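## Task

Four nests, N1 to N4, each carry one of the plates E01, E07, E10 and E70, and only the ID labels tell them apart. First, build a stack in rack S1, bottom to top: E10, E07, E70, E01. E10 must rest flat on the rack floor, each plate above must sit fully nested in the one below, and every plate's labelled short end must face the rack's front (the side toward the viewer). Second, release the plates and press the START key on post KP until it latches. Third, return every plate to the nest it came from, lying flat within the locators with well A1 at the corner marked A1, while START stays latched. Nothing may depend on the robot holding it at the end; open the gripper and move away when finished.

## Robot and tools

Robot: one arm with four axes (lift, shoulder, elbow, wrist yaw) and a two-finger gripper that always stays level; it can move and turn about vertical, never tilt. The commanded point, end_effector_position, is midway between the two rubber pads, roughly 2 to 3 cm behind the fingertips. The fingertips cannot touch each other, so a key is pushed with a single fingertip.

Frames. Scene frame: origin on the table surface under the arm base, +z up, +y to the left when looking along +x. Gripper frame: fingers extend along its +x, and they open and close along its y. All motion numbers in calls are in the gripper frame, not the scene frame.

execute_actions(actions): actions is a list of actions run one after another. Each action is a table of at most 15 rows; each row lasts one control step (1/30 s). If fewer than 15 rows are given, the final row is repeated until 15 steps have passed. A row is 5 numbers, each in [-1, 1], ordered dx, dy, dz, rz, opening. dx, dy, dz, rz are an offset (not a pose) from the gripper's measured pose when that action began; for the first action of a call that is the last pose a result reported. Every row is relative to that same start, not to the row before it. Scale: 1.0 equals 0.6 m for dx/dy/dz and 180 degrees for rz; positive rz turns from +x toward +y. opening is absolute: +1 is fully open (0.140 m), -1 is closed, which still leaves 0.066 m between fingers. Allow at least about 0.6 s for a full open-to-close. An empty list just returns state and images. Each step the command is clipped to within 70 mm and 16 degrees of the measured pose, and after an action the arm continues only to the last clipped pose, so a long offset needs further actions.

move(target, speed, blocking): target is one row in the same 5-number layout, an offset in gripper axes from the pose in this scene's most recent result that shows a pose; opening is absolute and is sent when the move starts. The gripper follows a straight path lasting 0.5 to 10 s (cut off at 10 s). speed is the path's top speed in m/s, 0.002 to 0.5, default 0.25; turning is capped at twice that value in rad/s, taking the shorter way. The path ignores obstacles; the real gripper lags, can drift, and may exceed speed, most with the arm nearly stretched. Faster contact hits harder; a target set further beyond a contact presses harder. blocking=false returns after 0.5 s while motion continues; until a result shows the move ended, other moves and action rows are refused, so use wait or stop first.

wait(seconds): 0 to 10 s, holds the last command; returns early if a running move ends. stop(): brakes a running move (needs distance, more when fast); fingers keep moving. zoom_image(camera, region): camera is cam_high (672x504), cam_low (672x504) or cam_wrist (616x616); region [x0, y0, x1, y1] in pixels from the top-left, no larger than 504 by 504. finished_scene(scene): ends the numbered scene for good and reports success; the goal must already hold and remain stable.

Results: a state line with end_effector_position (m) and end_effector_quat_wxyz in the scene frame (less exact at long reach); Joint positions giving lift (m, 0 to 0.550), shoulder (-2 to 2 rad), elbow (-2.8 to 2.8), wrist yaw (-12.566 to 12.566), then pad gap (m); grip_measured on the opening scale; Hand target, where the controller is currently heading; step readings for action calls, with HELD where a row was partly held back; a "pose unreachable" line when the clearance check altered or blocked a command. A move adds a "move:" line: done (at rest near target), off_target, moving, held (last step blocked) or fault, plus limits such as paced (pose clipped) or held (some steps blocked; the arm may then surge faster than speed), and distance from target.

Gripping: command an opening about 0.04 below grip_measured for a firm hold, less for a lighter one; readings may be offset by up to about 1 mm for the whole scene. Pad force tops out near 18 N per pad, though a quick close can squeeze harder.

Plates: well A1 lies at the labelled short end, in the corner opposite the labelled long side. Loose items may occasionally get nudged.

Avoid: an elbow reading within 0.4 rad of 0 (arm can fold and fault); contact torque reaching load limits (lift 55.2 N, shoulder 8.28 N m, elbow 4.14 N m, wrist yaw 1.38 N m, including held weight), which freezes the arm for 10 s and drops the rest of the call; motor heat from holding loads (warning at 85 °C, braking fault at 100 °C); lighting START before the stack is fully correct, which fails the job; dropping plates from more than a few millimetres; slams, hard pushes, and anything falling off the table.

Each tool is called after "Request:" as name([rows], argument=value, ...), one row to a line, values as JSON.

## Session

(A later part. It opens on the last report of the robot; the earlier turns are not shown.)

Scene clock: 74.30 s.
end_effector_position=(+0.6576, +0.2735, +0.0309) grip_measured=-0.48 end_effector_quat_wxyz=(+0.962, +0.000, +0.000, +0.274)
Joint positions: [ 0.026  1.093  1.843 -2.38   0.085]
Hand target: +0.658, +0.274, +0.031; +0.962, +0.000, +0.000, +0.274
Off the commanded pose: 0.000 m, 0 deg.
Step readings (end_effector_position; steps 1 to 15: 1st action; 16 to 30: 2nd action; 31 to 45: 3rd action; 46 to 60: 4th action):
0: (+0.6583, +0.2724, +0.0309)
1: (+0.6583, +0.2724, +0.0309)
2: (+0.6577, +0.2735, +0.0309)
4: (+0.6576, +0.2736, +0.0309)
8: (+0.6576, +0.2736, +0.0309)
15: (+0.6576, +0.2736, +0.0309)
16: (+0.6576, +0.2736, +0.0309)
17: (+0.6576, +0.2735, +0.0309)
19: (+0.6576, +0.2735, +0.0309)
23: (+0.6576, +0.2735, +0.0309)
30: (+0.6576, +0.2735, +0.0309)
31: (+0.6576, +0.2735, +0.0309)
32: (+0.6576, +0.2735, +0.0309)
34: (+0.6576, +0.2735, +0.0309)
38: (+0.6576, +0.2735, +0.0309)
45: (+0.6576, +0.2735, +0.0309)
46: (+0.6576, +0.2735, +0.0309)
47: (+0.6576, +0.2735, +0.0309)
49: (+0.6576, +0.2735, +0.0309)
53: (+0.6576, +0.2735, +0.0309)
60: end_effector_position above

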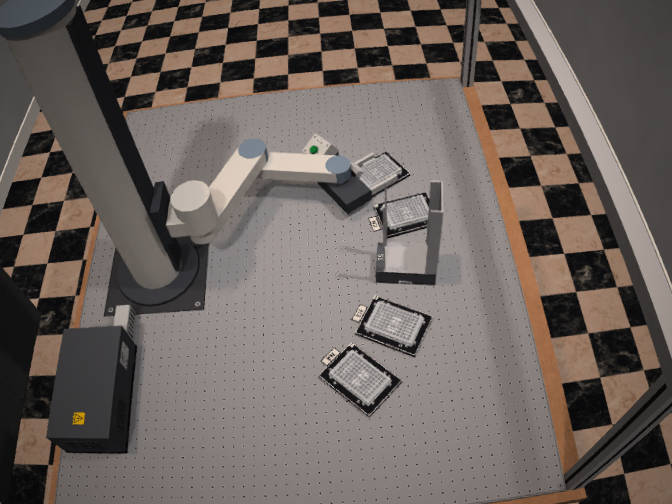

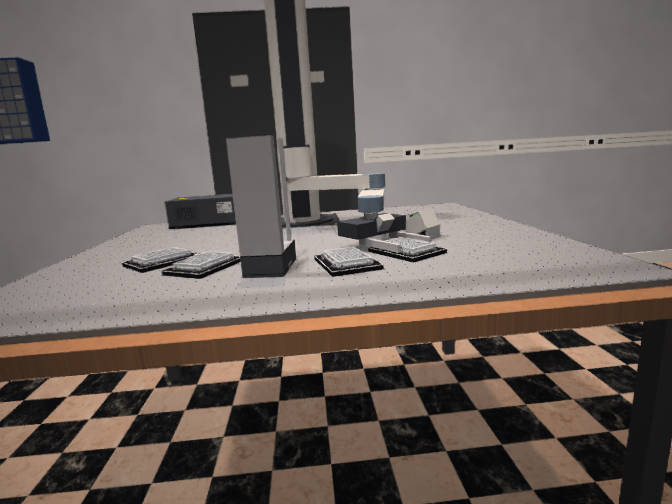

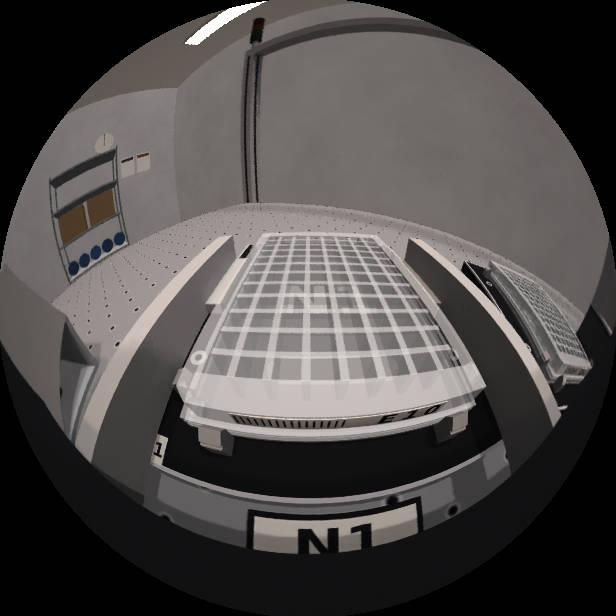

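Request:
move(target=[0,0,0.6,0,-0.54])

Request:
move(target=[-0.34,-0.43,0,-0.213,-0.54])

Scene clock: 81.83 s.
end_effector_position=(+0.6576, +0.2736, +0.3909) grip_measured=-0.48 end_effector_quat_wxyz=(+0.962, +0.000, +0.000, +0.274)
Joint positions: [ 0.386  1.093  1.843 -2.38   0.085]
Hand target: +0.658, +0.274, +0.391; +0.962, +0.000, +0.000, +0.274
Off the commanded pose: 0.000 m, 0 deg.
move: done

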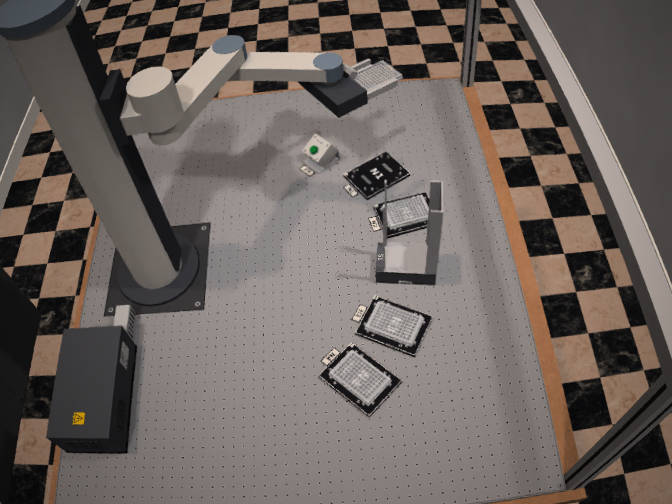

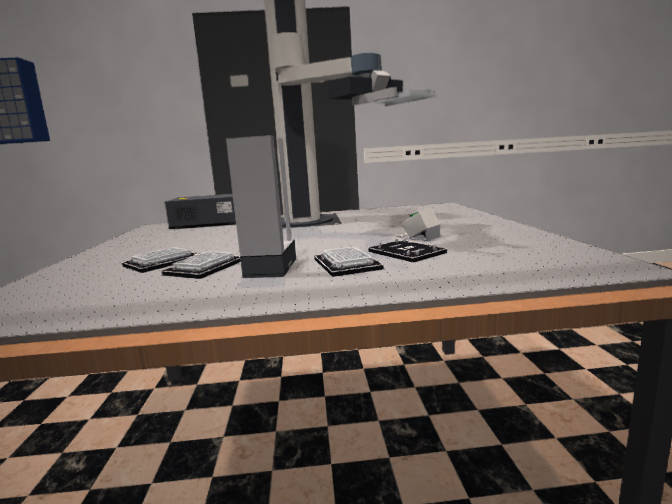

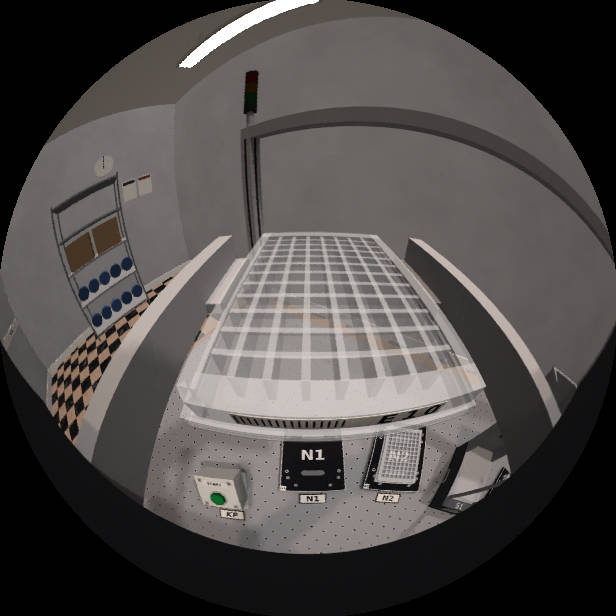

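Scene clock: 83.57 s.
end_effector_position=(+0.6203, -0.0534, +0.3909) grip_measured=-0.48 end_effector_quat_wxyz=(+0.998, +0.000, +0.000, -0.057)
Joint positions: [ 0.386  0.713  1.262 -2.089  0.085]
Hand target: +0.620, -0.053, +0.391; +0.998, +0.000, +0.000, -0.057
Off the commanded pose: 0.000 m, 0 deg.
move: done

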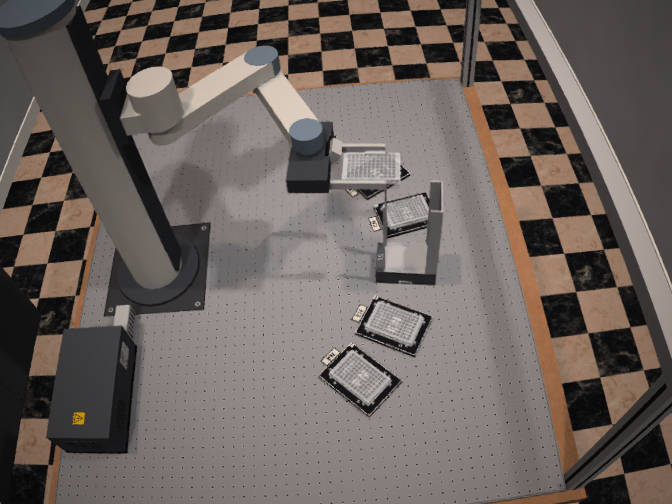

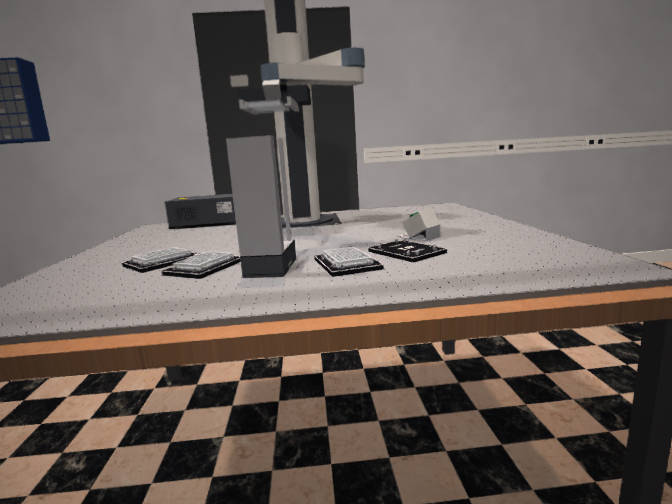

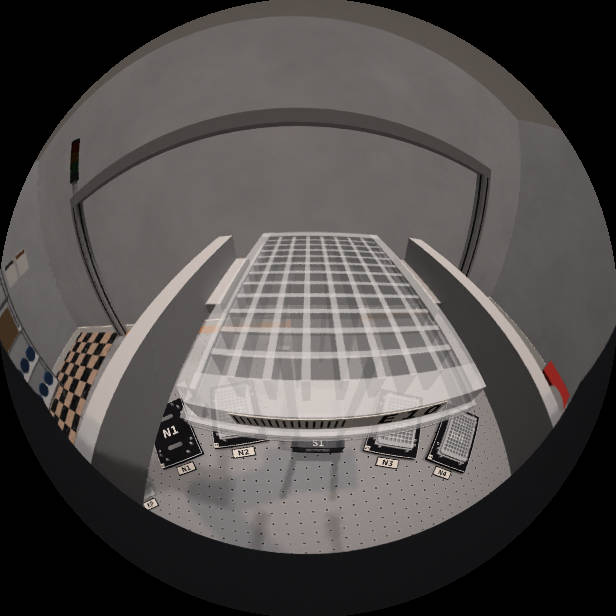

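Request:
move(target=[0.15,-0.012,-0.08,0,-0.54], speed=0.1)

Request:
zoom_image(camera="cam_high", region=[340, 150, 480, 250])

Request:
zoom_image(camera="cam_low", region=[200, 90, 320, 170])

Scene clock: 88.20 s.
end_effector_position=(+0.7089, -0.0708, +0.3429) grip_measured=-0.48 end_effector_quat_wxyz=(+0.998, +0.000, +0.000, -0.057)
Joint positions: [ 0.338  0.497  1.742 -2.353  0.085]
Hand target: +0.709, -0.071, +0.343; +0.998, +0.000, +0.000, -0.057
Off the commanded pose: 0.000 m, 0 deg.
move: done

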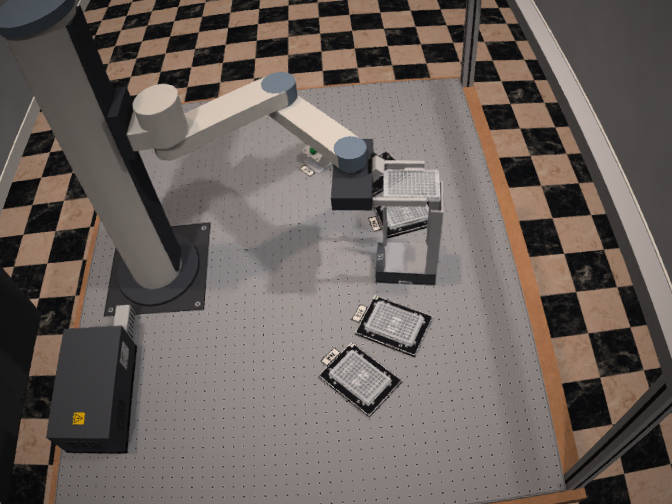

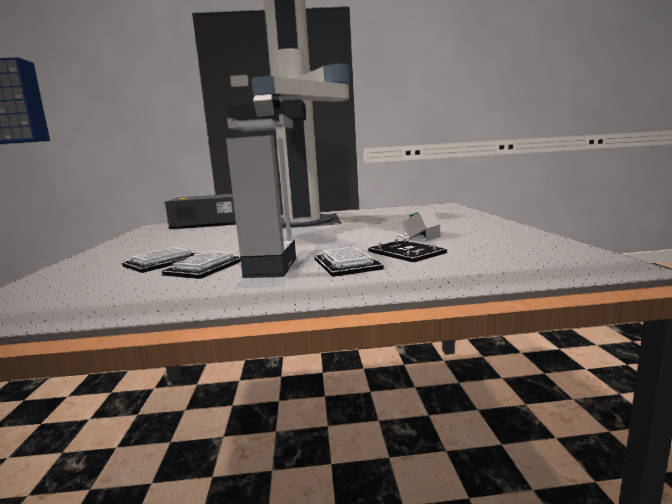

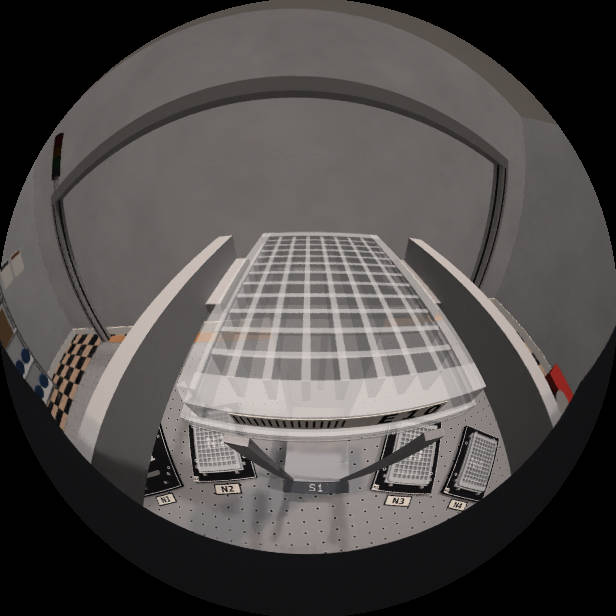

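Region (340, 150, 480, 250) of cam_high's 672x504 image, scaled by 3.600, with more detail than that image has; it fills the top 360 rows of this view, and the rest is white.

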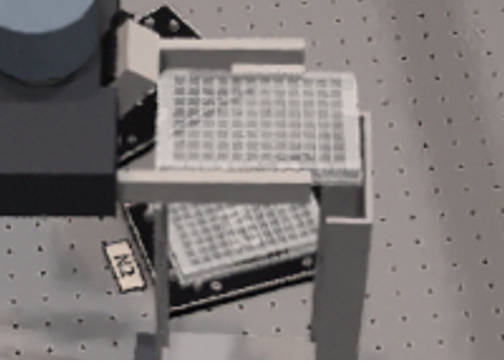

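Region (200, 90, 320, 170) of cam_low's 672x504 image, scaled by 4.200, with more detail than that image has.

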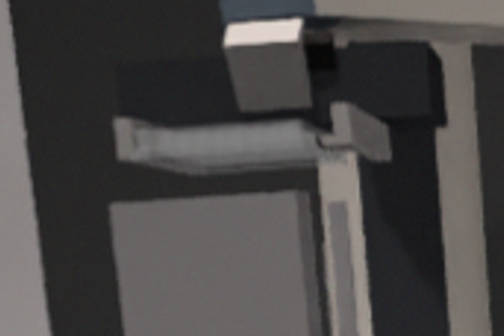

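Request:
move(target=[0.01,-0.007,-0.017,0,-0.54], speed=0.03)

Request:
zoom_image(camera="cam_high", region=[370, 160, 460, 230])

Request:
zoom_image(camera="cam_low", region=[215, 105, 305, 155])

Request:
zoom_image(camera="cam_wrist", region=[220, 210, 430, 300])

Scene clock: 94.33 s.
end_effector_position=(+0.7144, -0.0757, +0.3326) grip_measured=-0.48 end_effector_quat_wxyz=(+0.998, +0.000, +0.000, -0.057)
Joint positions: [ 0.328  0.471  1.779 -2.363  0.085]
Hand target: +0.714, -0.076, +0.333; +0.998, +0.000, +0.000, -0.057
Off the commanded pose: 0.000 m, 0 deg.
move: done

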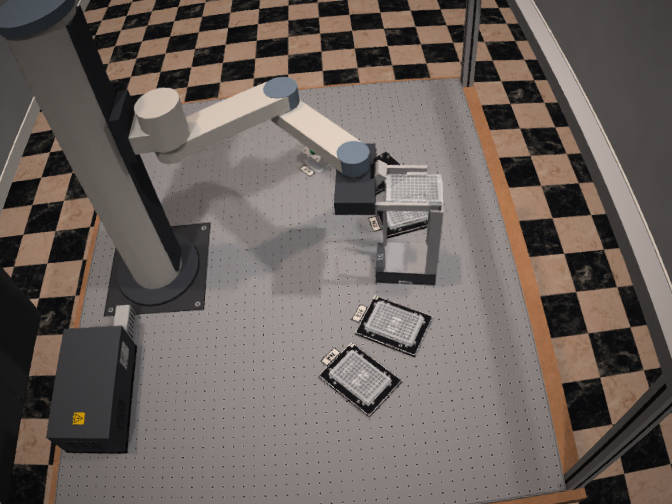

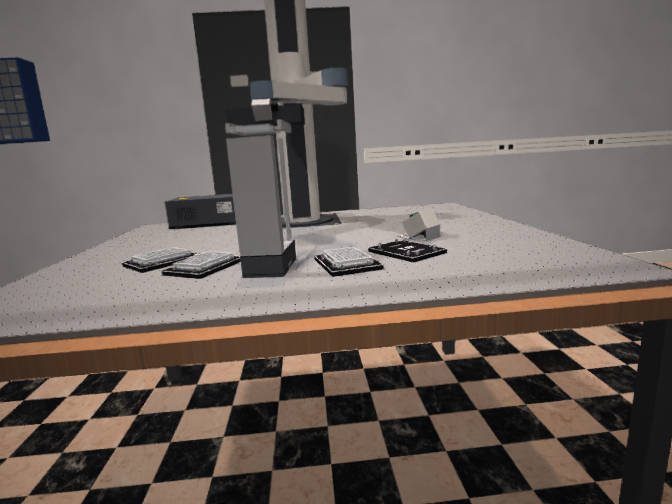

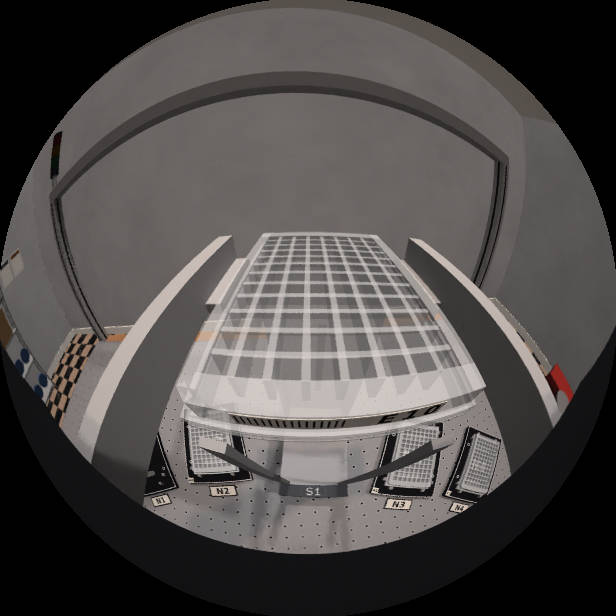

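Region (370, 160, 460, 230) of cam_high's 672x504 image, scaled by 5.600, with more detail than that image has.

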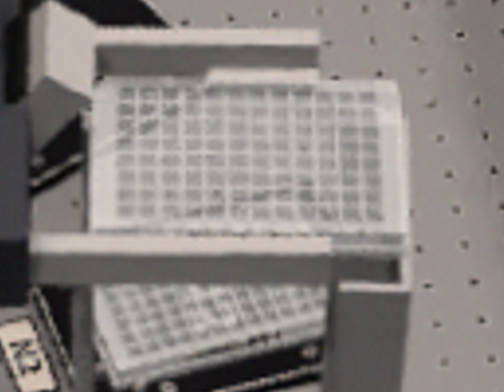

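Region (215, 105, 305, 155) of cam_low's 672x504 image, scaled by 5.600, with more detail than that image has.

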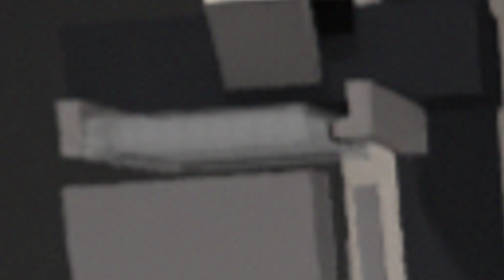

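Region (220, 210, 430, 300) of cam_wrist's 616x616 image, scaled by 2.400, with more detail than that image has; it fills the top 216 rows of this view, and the rest is white.

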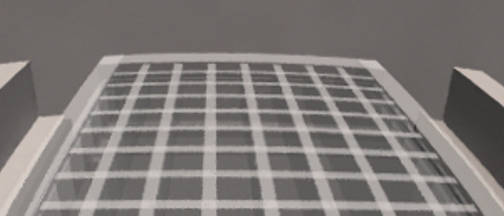

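Request:
move(target=[-0.002,-0.002,-0.008,-0.008,-0.54], speed=0.02)

Request:
zoom_image(camera="cam_high", region=[370, 160, 460, 230])

Request:
zoom_image(camera="cam_low", region=[215, 115, 295, 155])

Request:
zoom_image(camera="cam_wrist", region=[150, 210, 510, 500])

Scene clock: 101.30 s.
end_effector_position=(+0.7131, -0.0767, +0.3278) grip_measured=-0.48 end_effector_quat_wxyz=(+0.998, +0.000, +0.000, -0.069)
Joint positions: [ 0.323  0.48   1.772 -2.39   0.085]
Hand target: +0.713, -0.077, +0.328; +0.998, +0.000, +0.000, -0.069
Off the commanded pose: 0.000 m, 0 deg.
move: done

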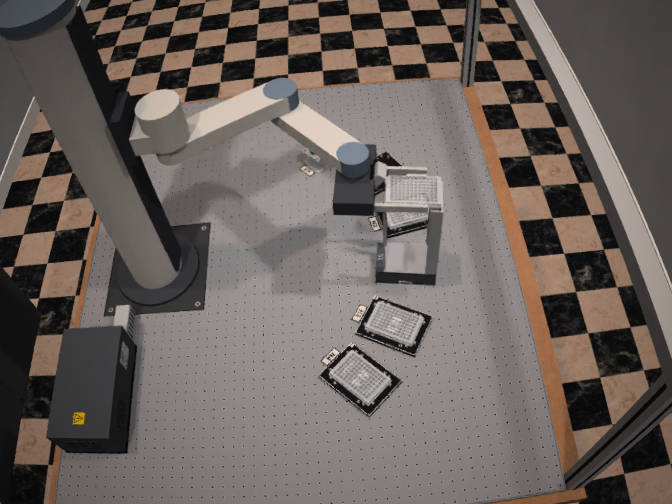

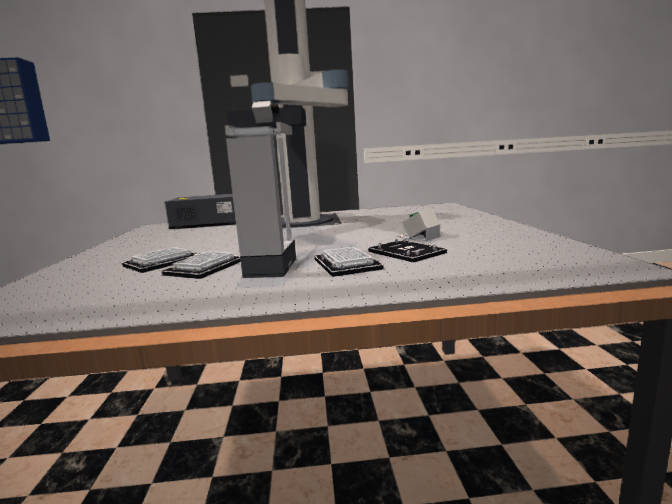

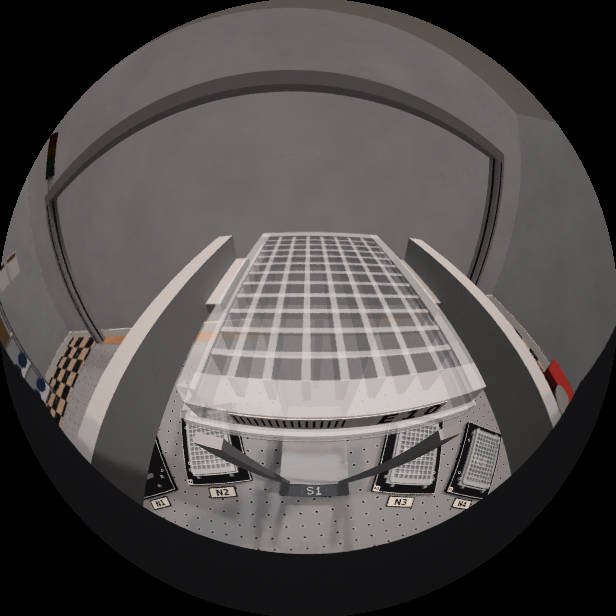

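Region (370, 160, 460, 230) of cam_high's 672x504 image, scaled by 5.600, with more detail than that image has.

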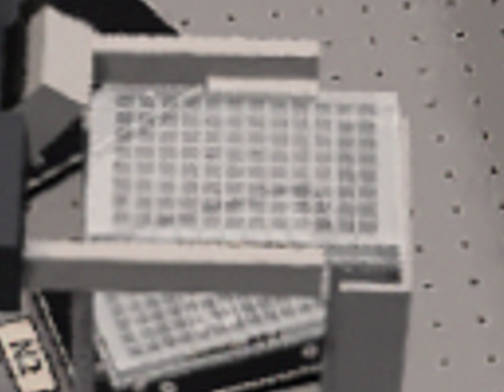

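Region (215, 115, 295, 155) of cam_low's 672x504 image, scaled by 6.300, with more detail than that image has.

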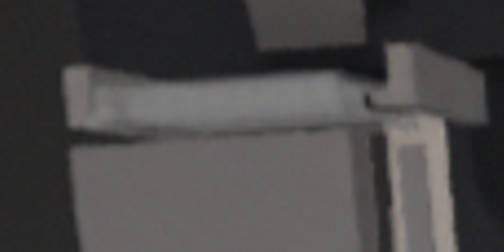

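Region (150, 210, 510, 500) of cam_wrist's 616x616 image, scaled by 1.400, with more detail than that image has; it fills the top 406 rows of this view, and the rest is white.

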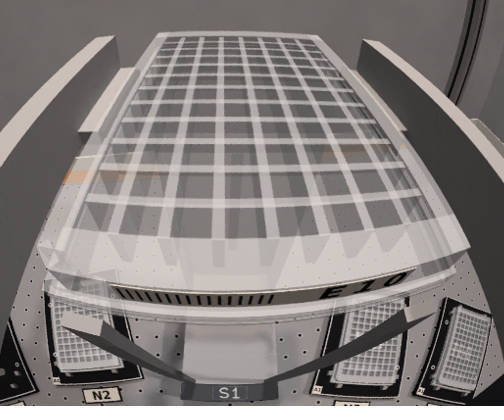

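Request:
move(target=[0.001,-0.001,-0.007,0.004,-0.54], speed=0.01)

Request:
zoom_image(camera="cam_high", region=[370, 160, 460, 230])

Request:
zoom_image(camera="cam_wrist", region=[230, 215, 420, 290])

Request:
zoom_image(camera="cam_wrist", region=[150, 360, 510, 500])

Scene clock: 106.23 s.
end_effector_position=(+0.7135, -0.0774, +0.3236) grip_measured=-0.48 end_effector_quat_wxyz=(+0.998, +0.000, +0.000, -0.063)
Joint positions: [ 0.319  0.472  1.775 -2.374  0.085]
Hand target: +0.714, -0.077, +0.324; +0.998, +0.000, +0.000, -0.063
Off the commanded pose: 0.000 m, 0 deg.
move: done

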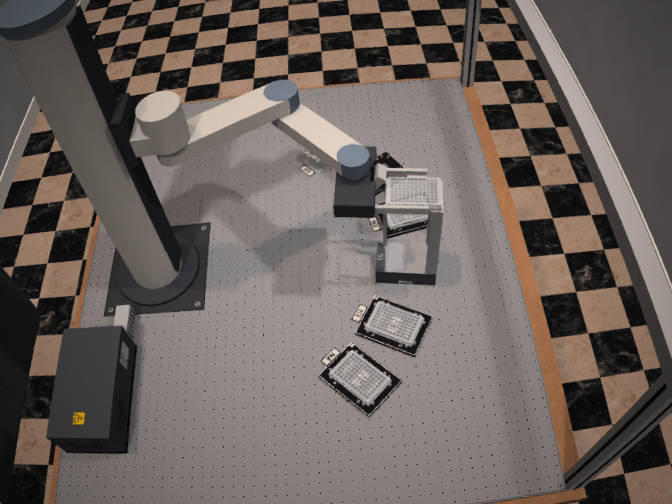

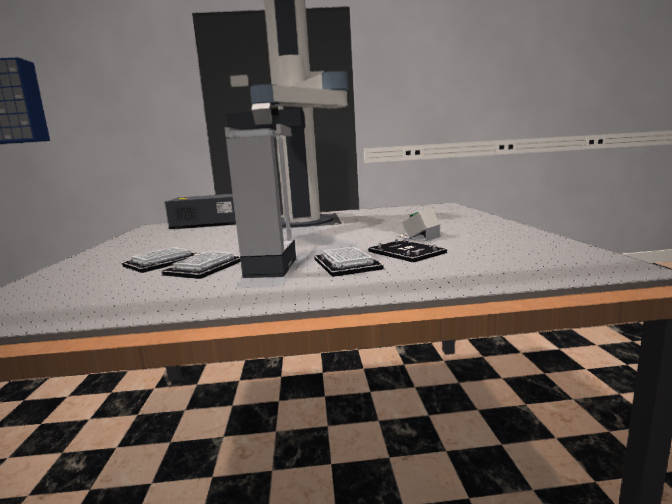

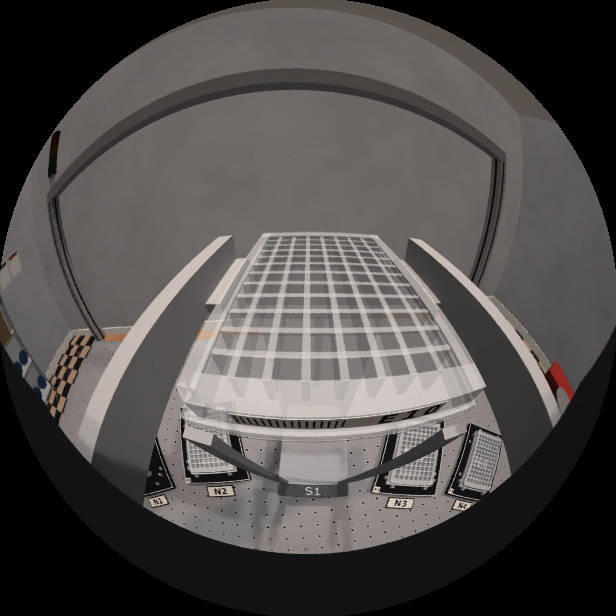

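Region (370, 160, 460, 230) of cam_high's 672x504 image, scaled by 5.600, with more detail than that image has.

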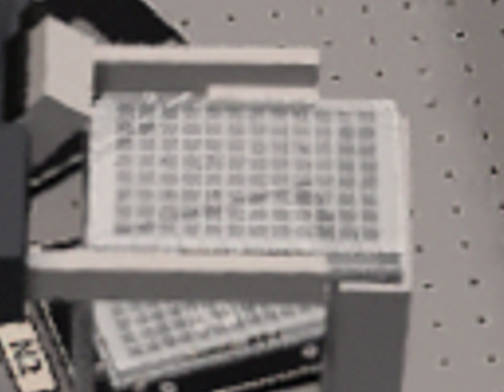

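Region (230, 215, 420, 290) of cam_wrist's 616x616 image, scaled by 2.653, with more detail than that image has; it fills the top 199 rows of this view, and the rest is white.

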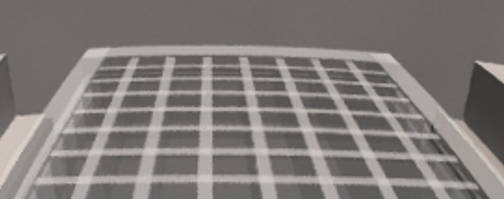

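Region (150, 360, 510, 500) of cam_wrist's 616x616 image, scaled by 1.400, with more detail than that image has.

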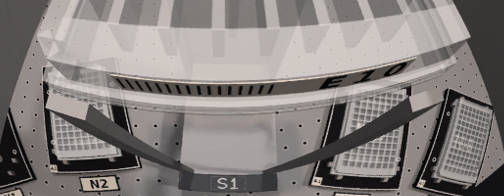

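Posts sit slightly left now; shift back a bit.

Request:
move(target=[0,0.0015,-0.008,0,-0.54], speed=0.01)

Request:
zoom_image(camera="cam_high", region=[370, 160, 460, 230])

Request:
zoom_image(camera="cam_wrist", region=[230, 215, 420, 290])

Scene clock: 110.47 s.
end_effector_position=(+0.7135, -0.0772, +0.3189) grip_measured=-0.48 end_effector_quat_wxyz=(+0.998, +0.000, +0.000, -0.064)
Joint positions: [ 0.314  0.474  1.775 -2.377  0.085]
Hand target: +0.714, -0.076, +0.319; +0.998, +0.000, +0.000, -0.063
Off the commanded pose: 0.001 m, 0 deg.
move: done

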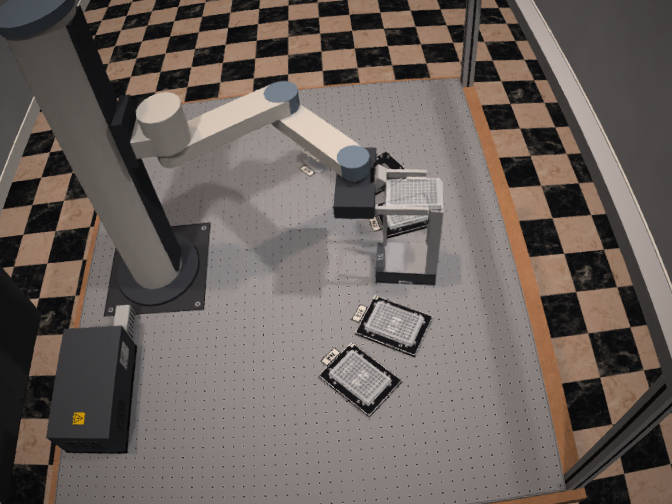

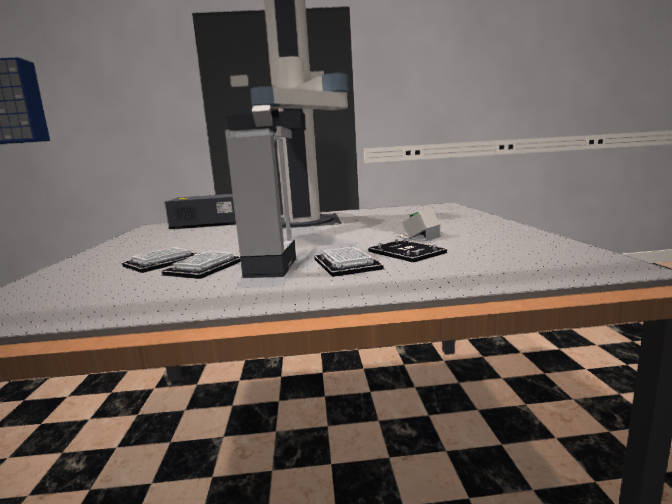

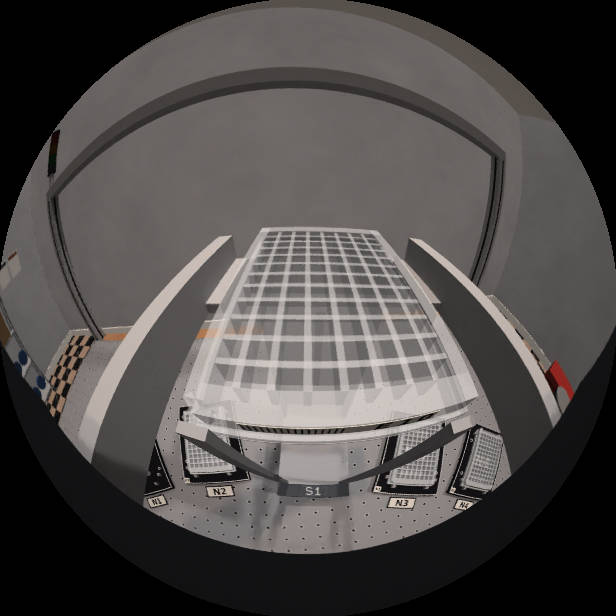

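Region (370, 160, 460, 230) of cam_high's 672x504 image, scaled by 5.600, with more detail than that image has.

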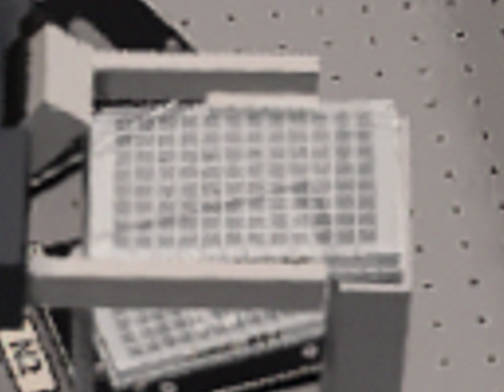

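Region (230, 215, 420, 290) of cam_wrist's 616x616 image, scaled by 2.653, with more detail than that image has; it fills the top 199 rows of this view, and the rest is white.

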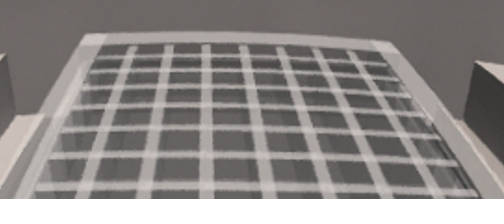

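Request:
move(target=[0,0,0.002,0,-0.54], speed=0.01)

Request:
move(target=[-0.002,-0.001,0,-0.005,-0.54], speed=0.01)

Request:
move(target=[0,0,-0.005,0,-0.54], speed=0.01)

Request:
zoom_image(camera="cam_high", region=[370, 160, 460, 230])

Request:
zoom_image(camera="cam_wrist", region=[230, 215, 420, 290])

Scene clock: 119.33 s.
end_effector_position=(+0.7135, -0.0773, +0.3201) grip_measured=-0.48 end_effector_quat_wxyz=(+0.998, +0.000, +0.000, -0.065)
Joint positions: [ 0.315  0.474  1.775 -2.377  0.085]
Hand target: +0.713, -0.077, +0.320; +0.998, +0.000, +0.000, -0.064
Off the commanded pose: 0.000 m, 0 deg.
move: done

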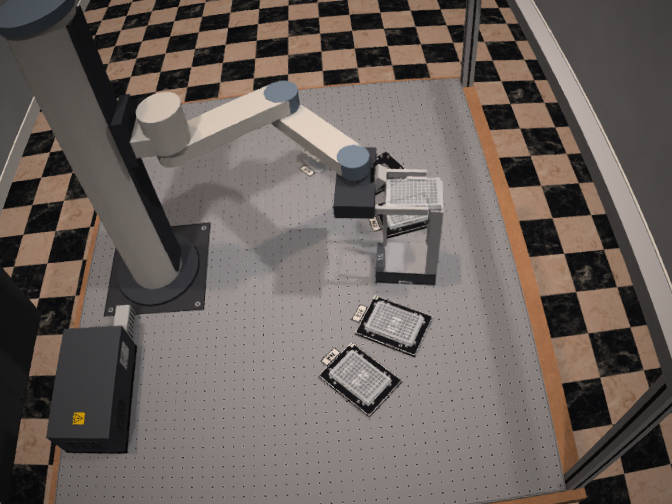

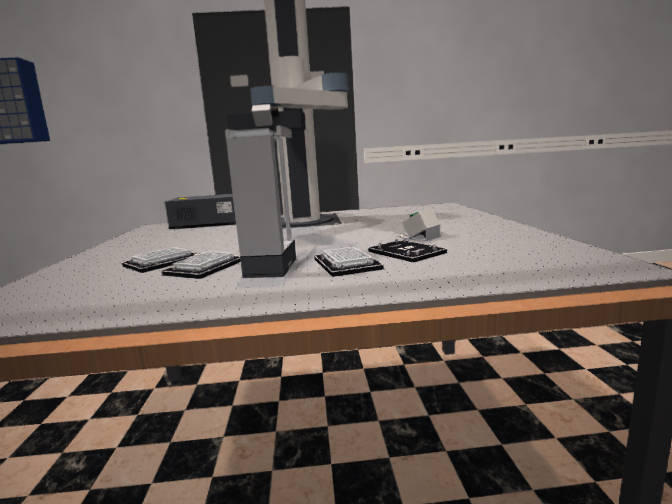

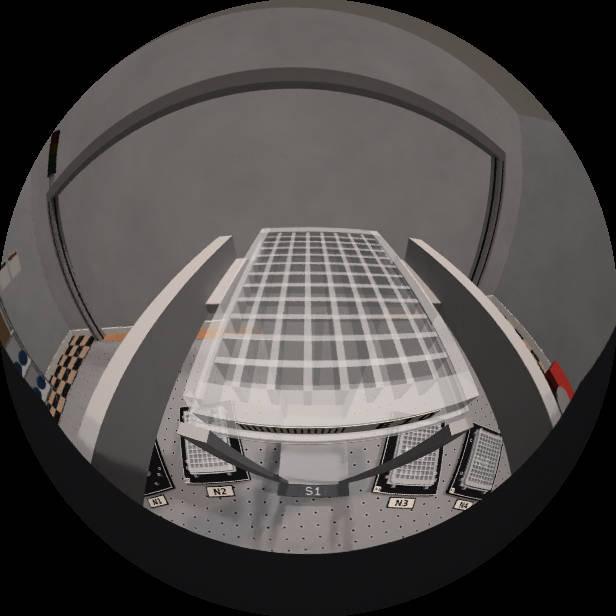

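Scene clock: 120.33 s.
end_effector_position=(+0.7123, -0.0784, +0.3201) grip_measured=-0.48 end_effector_quat_wxyz=(+0.997, +0.000, +0.000, -0.074)
Joint positions: [ 0.315  0.48   1.768 -2.396  0.085]
Hand target: +0.712, -0.078, +0.320; +0.997, +0.000, +0.000, -0.072
Off the commanded pose: 0.001 m, 0 deg.
move: done

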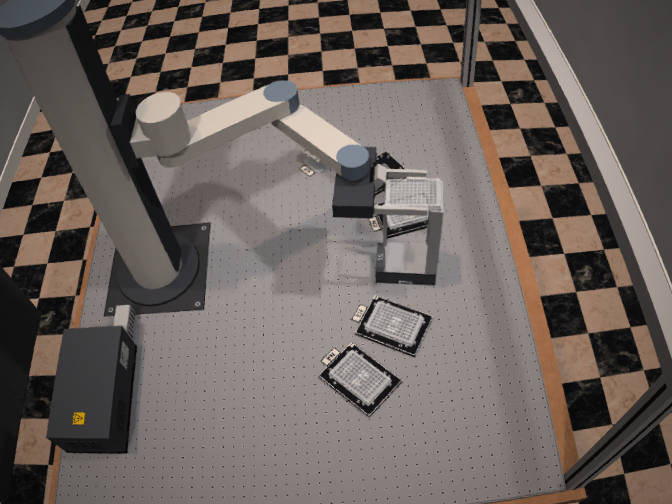

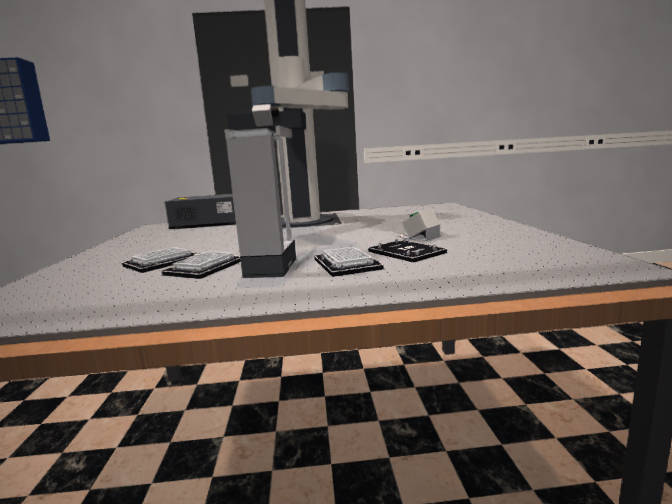

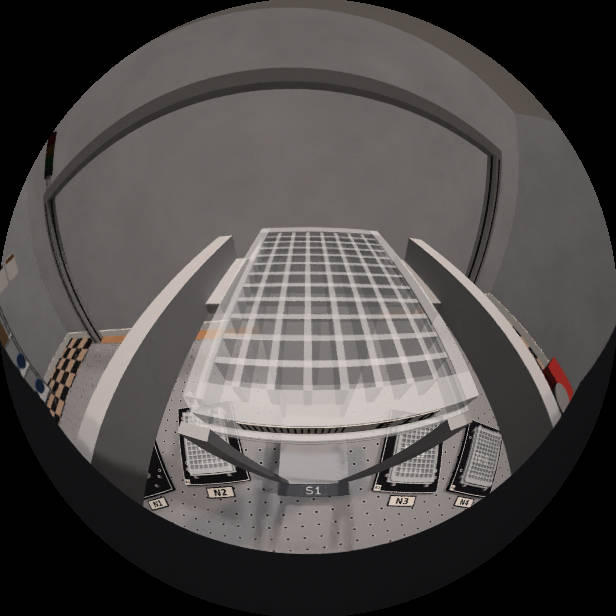

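Scene clock: 121.03 s.
end_effector_position=(+0.7124, -0.0783, +0.3171) grip_measured=-0.48 end_effector_quat_wxyz=(+0.997, +0.000, +0.000, -0.074)
Joint positions: [ 0.312  0.479  1.769 -2.396  0.085]
Hand target: +0.712, -0.078, +0.317; +0.997, +0.000, +0.000, -0.074
Off the commanded pose: 0.000 m, 0 deg.
move: done

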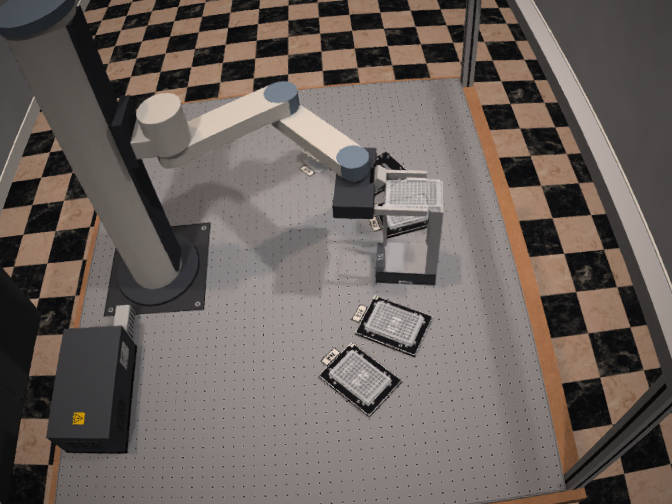

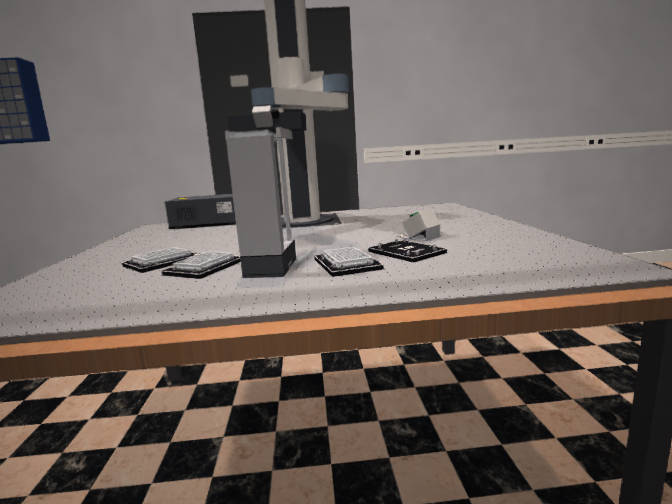

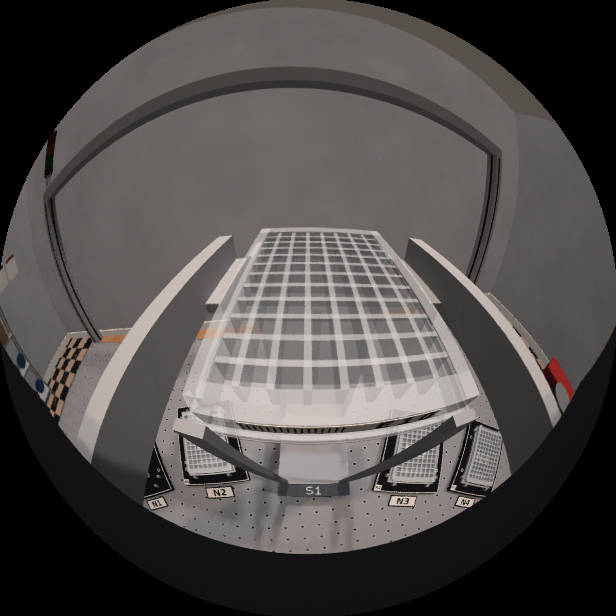

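Region (370, 160, 460, 230) of cam_high's 672x504 image, scaled by 5.600, with more detail than that image has.

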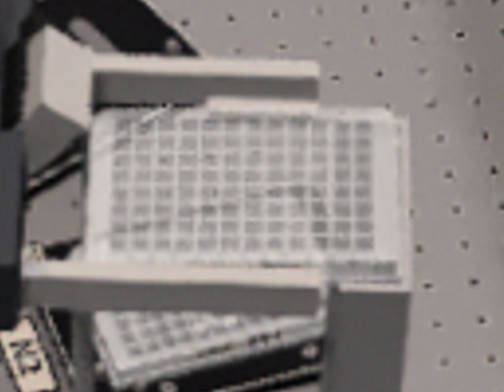

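Region (230, 215, 420, 290) of cam_wrist's 616x616 image, scaled by 2.653, with more detail than that image has; it fills the top 199 rows of this view, and the rest is white.

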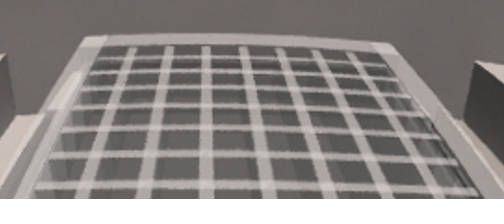

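Going in; rubbing right post. Reduce yaw slightly and continue.

Request:
move(target=[0.0005,-0.0005,-0.03,0.004,-0.54], speed=0.015)

Request:
zoom_image(camera="cam_high", region=[370, 160, 460, 230])

Request:
zoom_image(camera="cam_wrist", region=[230, 200, 420, 290])

Scene clock: 128.37 s.
end_effector_position=(+0.7126, -0.0787, +0.2993) grip_measured=-0.48 end_effector_quat_wxyz=(+0.998, +0.000, +0.000, -0.069)
Joint positions: [ 0.294  0.474  1.771 -2.382  0.085]
Hand target: +0.713, -0.079, +0.299; +0.998, +0.000, +0.000, -0.067
Off the commanded pose: 0.000 m, 0 deg.
move: done

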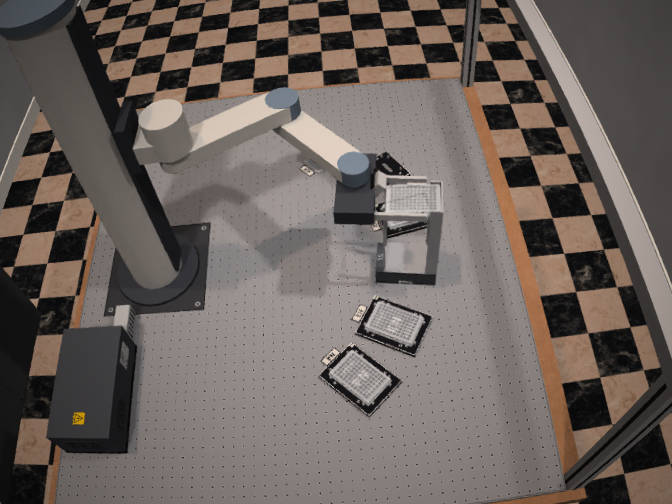

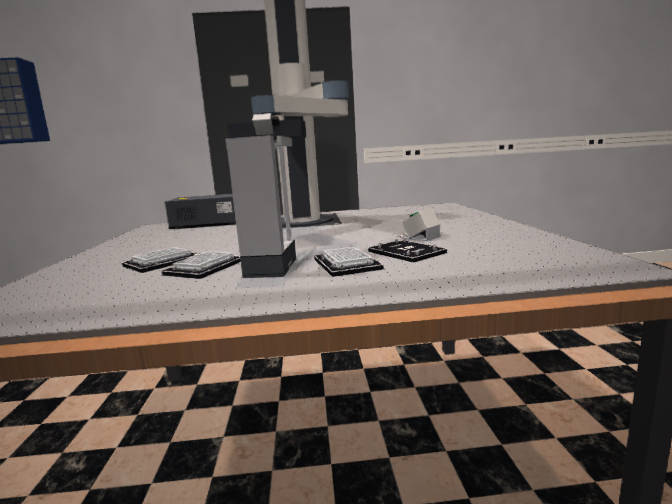

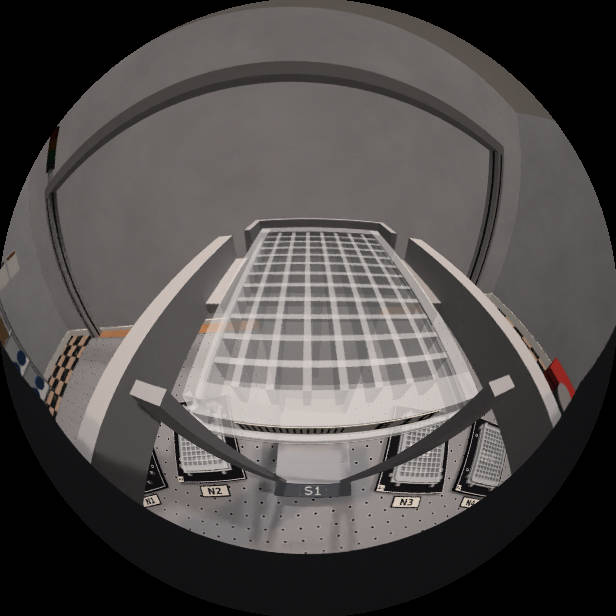

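Region (370, 160, 460, 230) of cam_high's 672x504 image, scaled by 5.600, with more detail than that image has.

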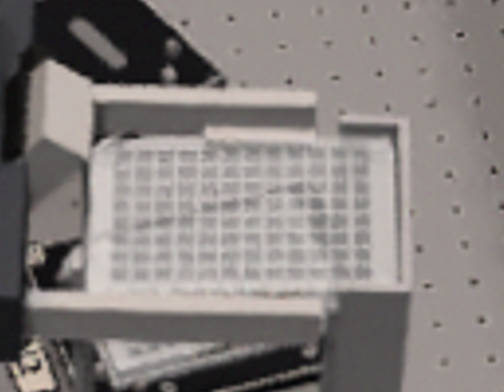

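Region (230, 200, 420, 290) of cam_wrist's 616x616 image, scaled by 2.653, with more detail than that image has; it fills the top 239 rows of this view, and the rest is white.

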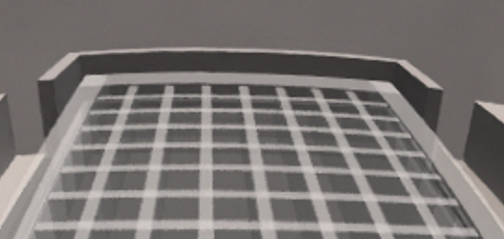

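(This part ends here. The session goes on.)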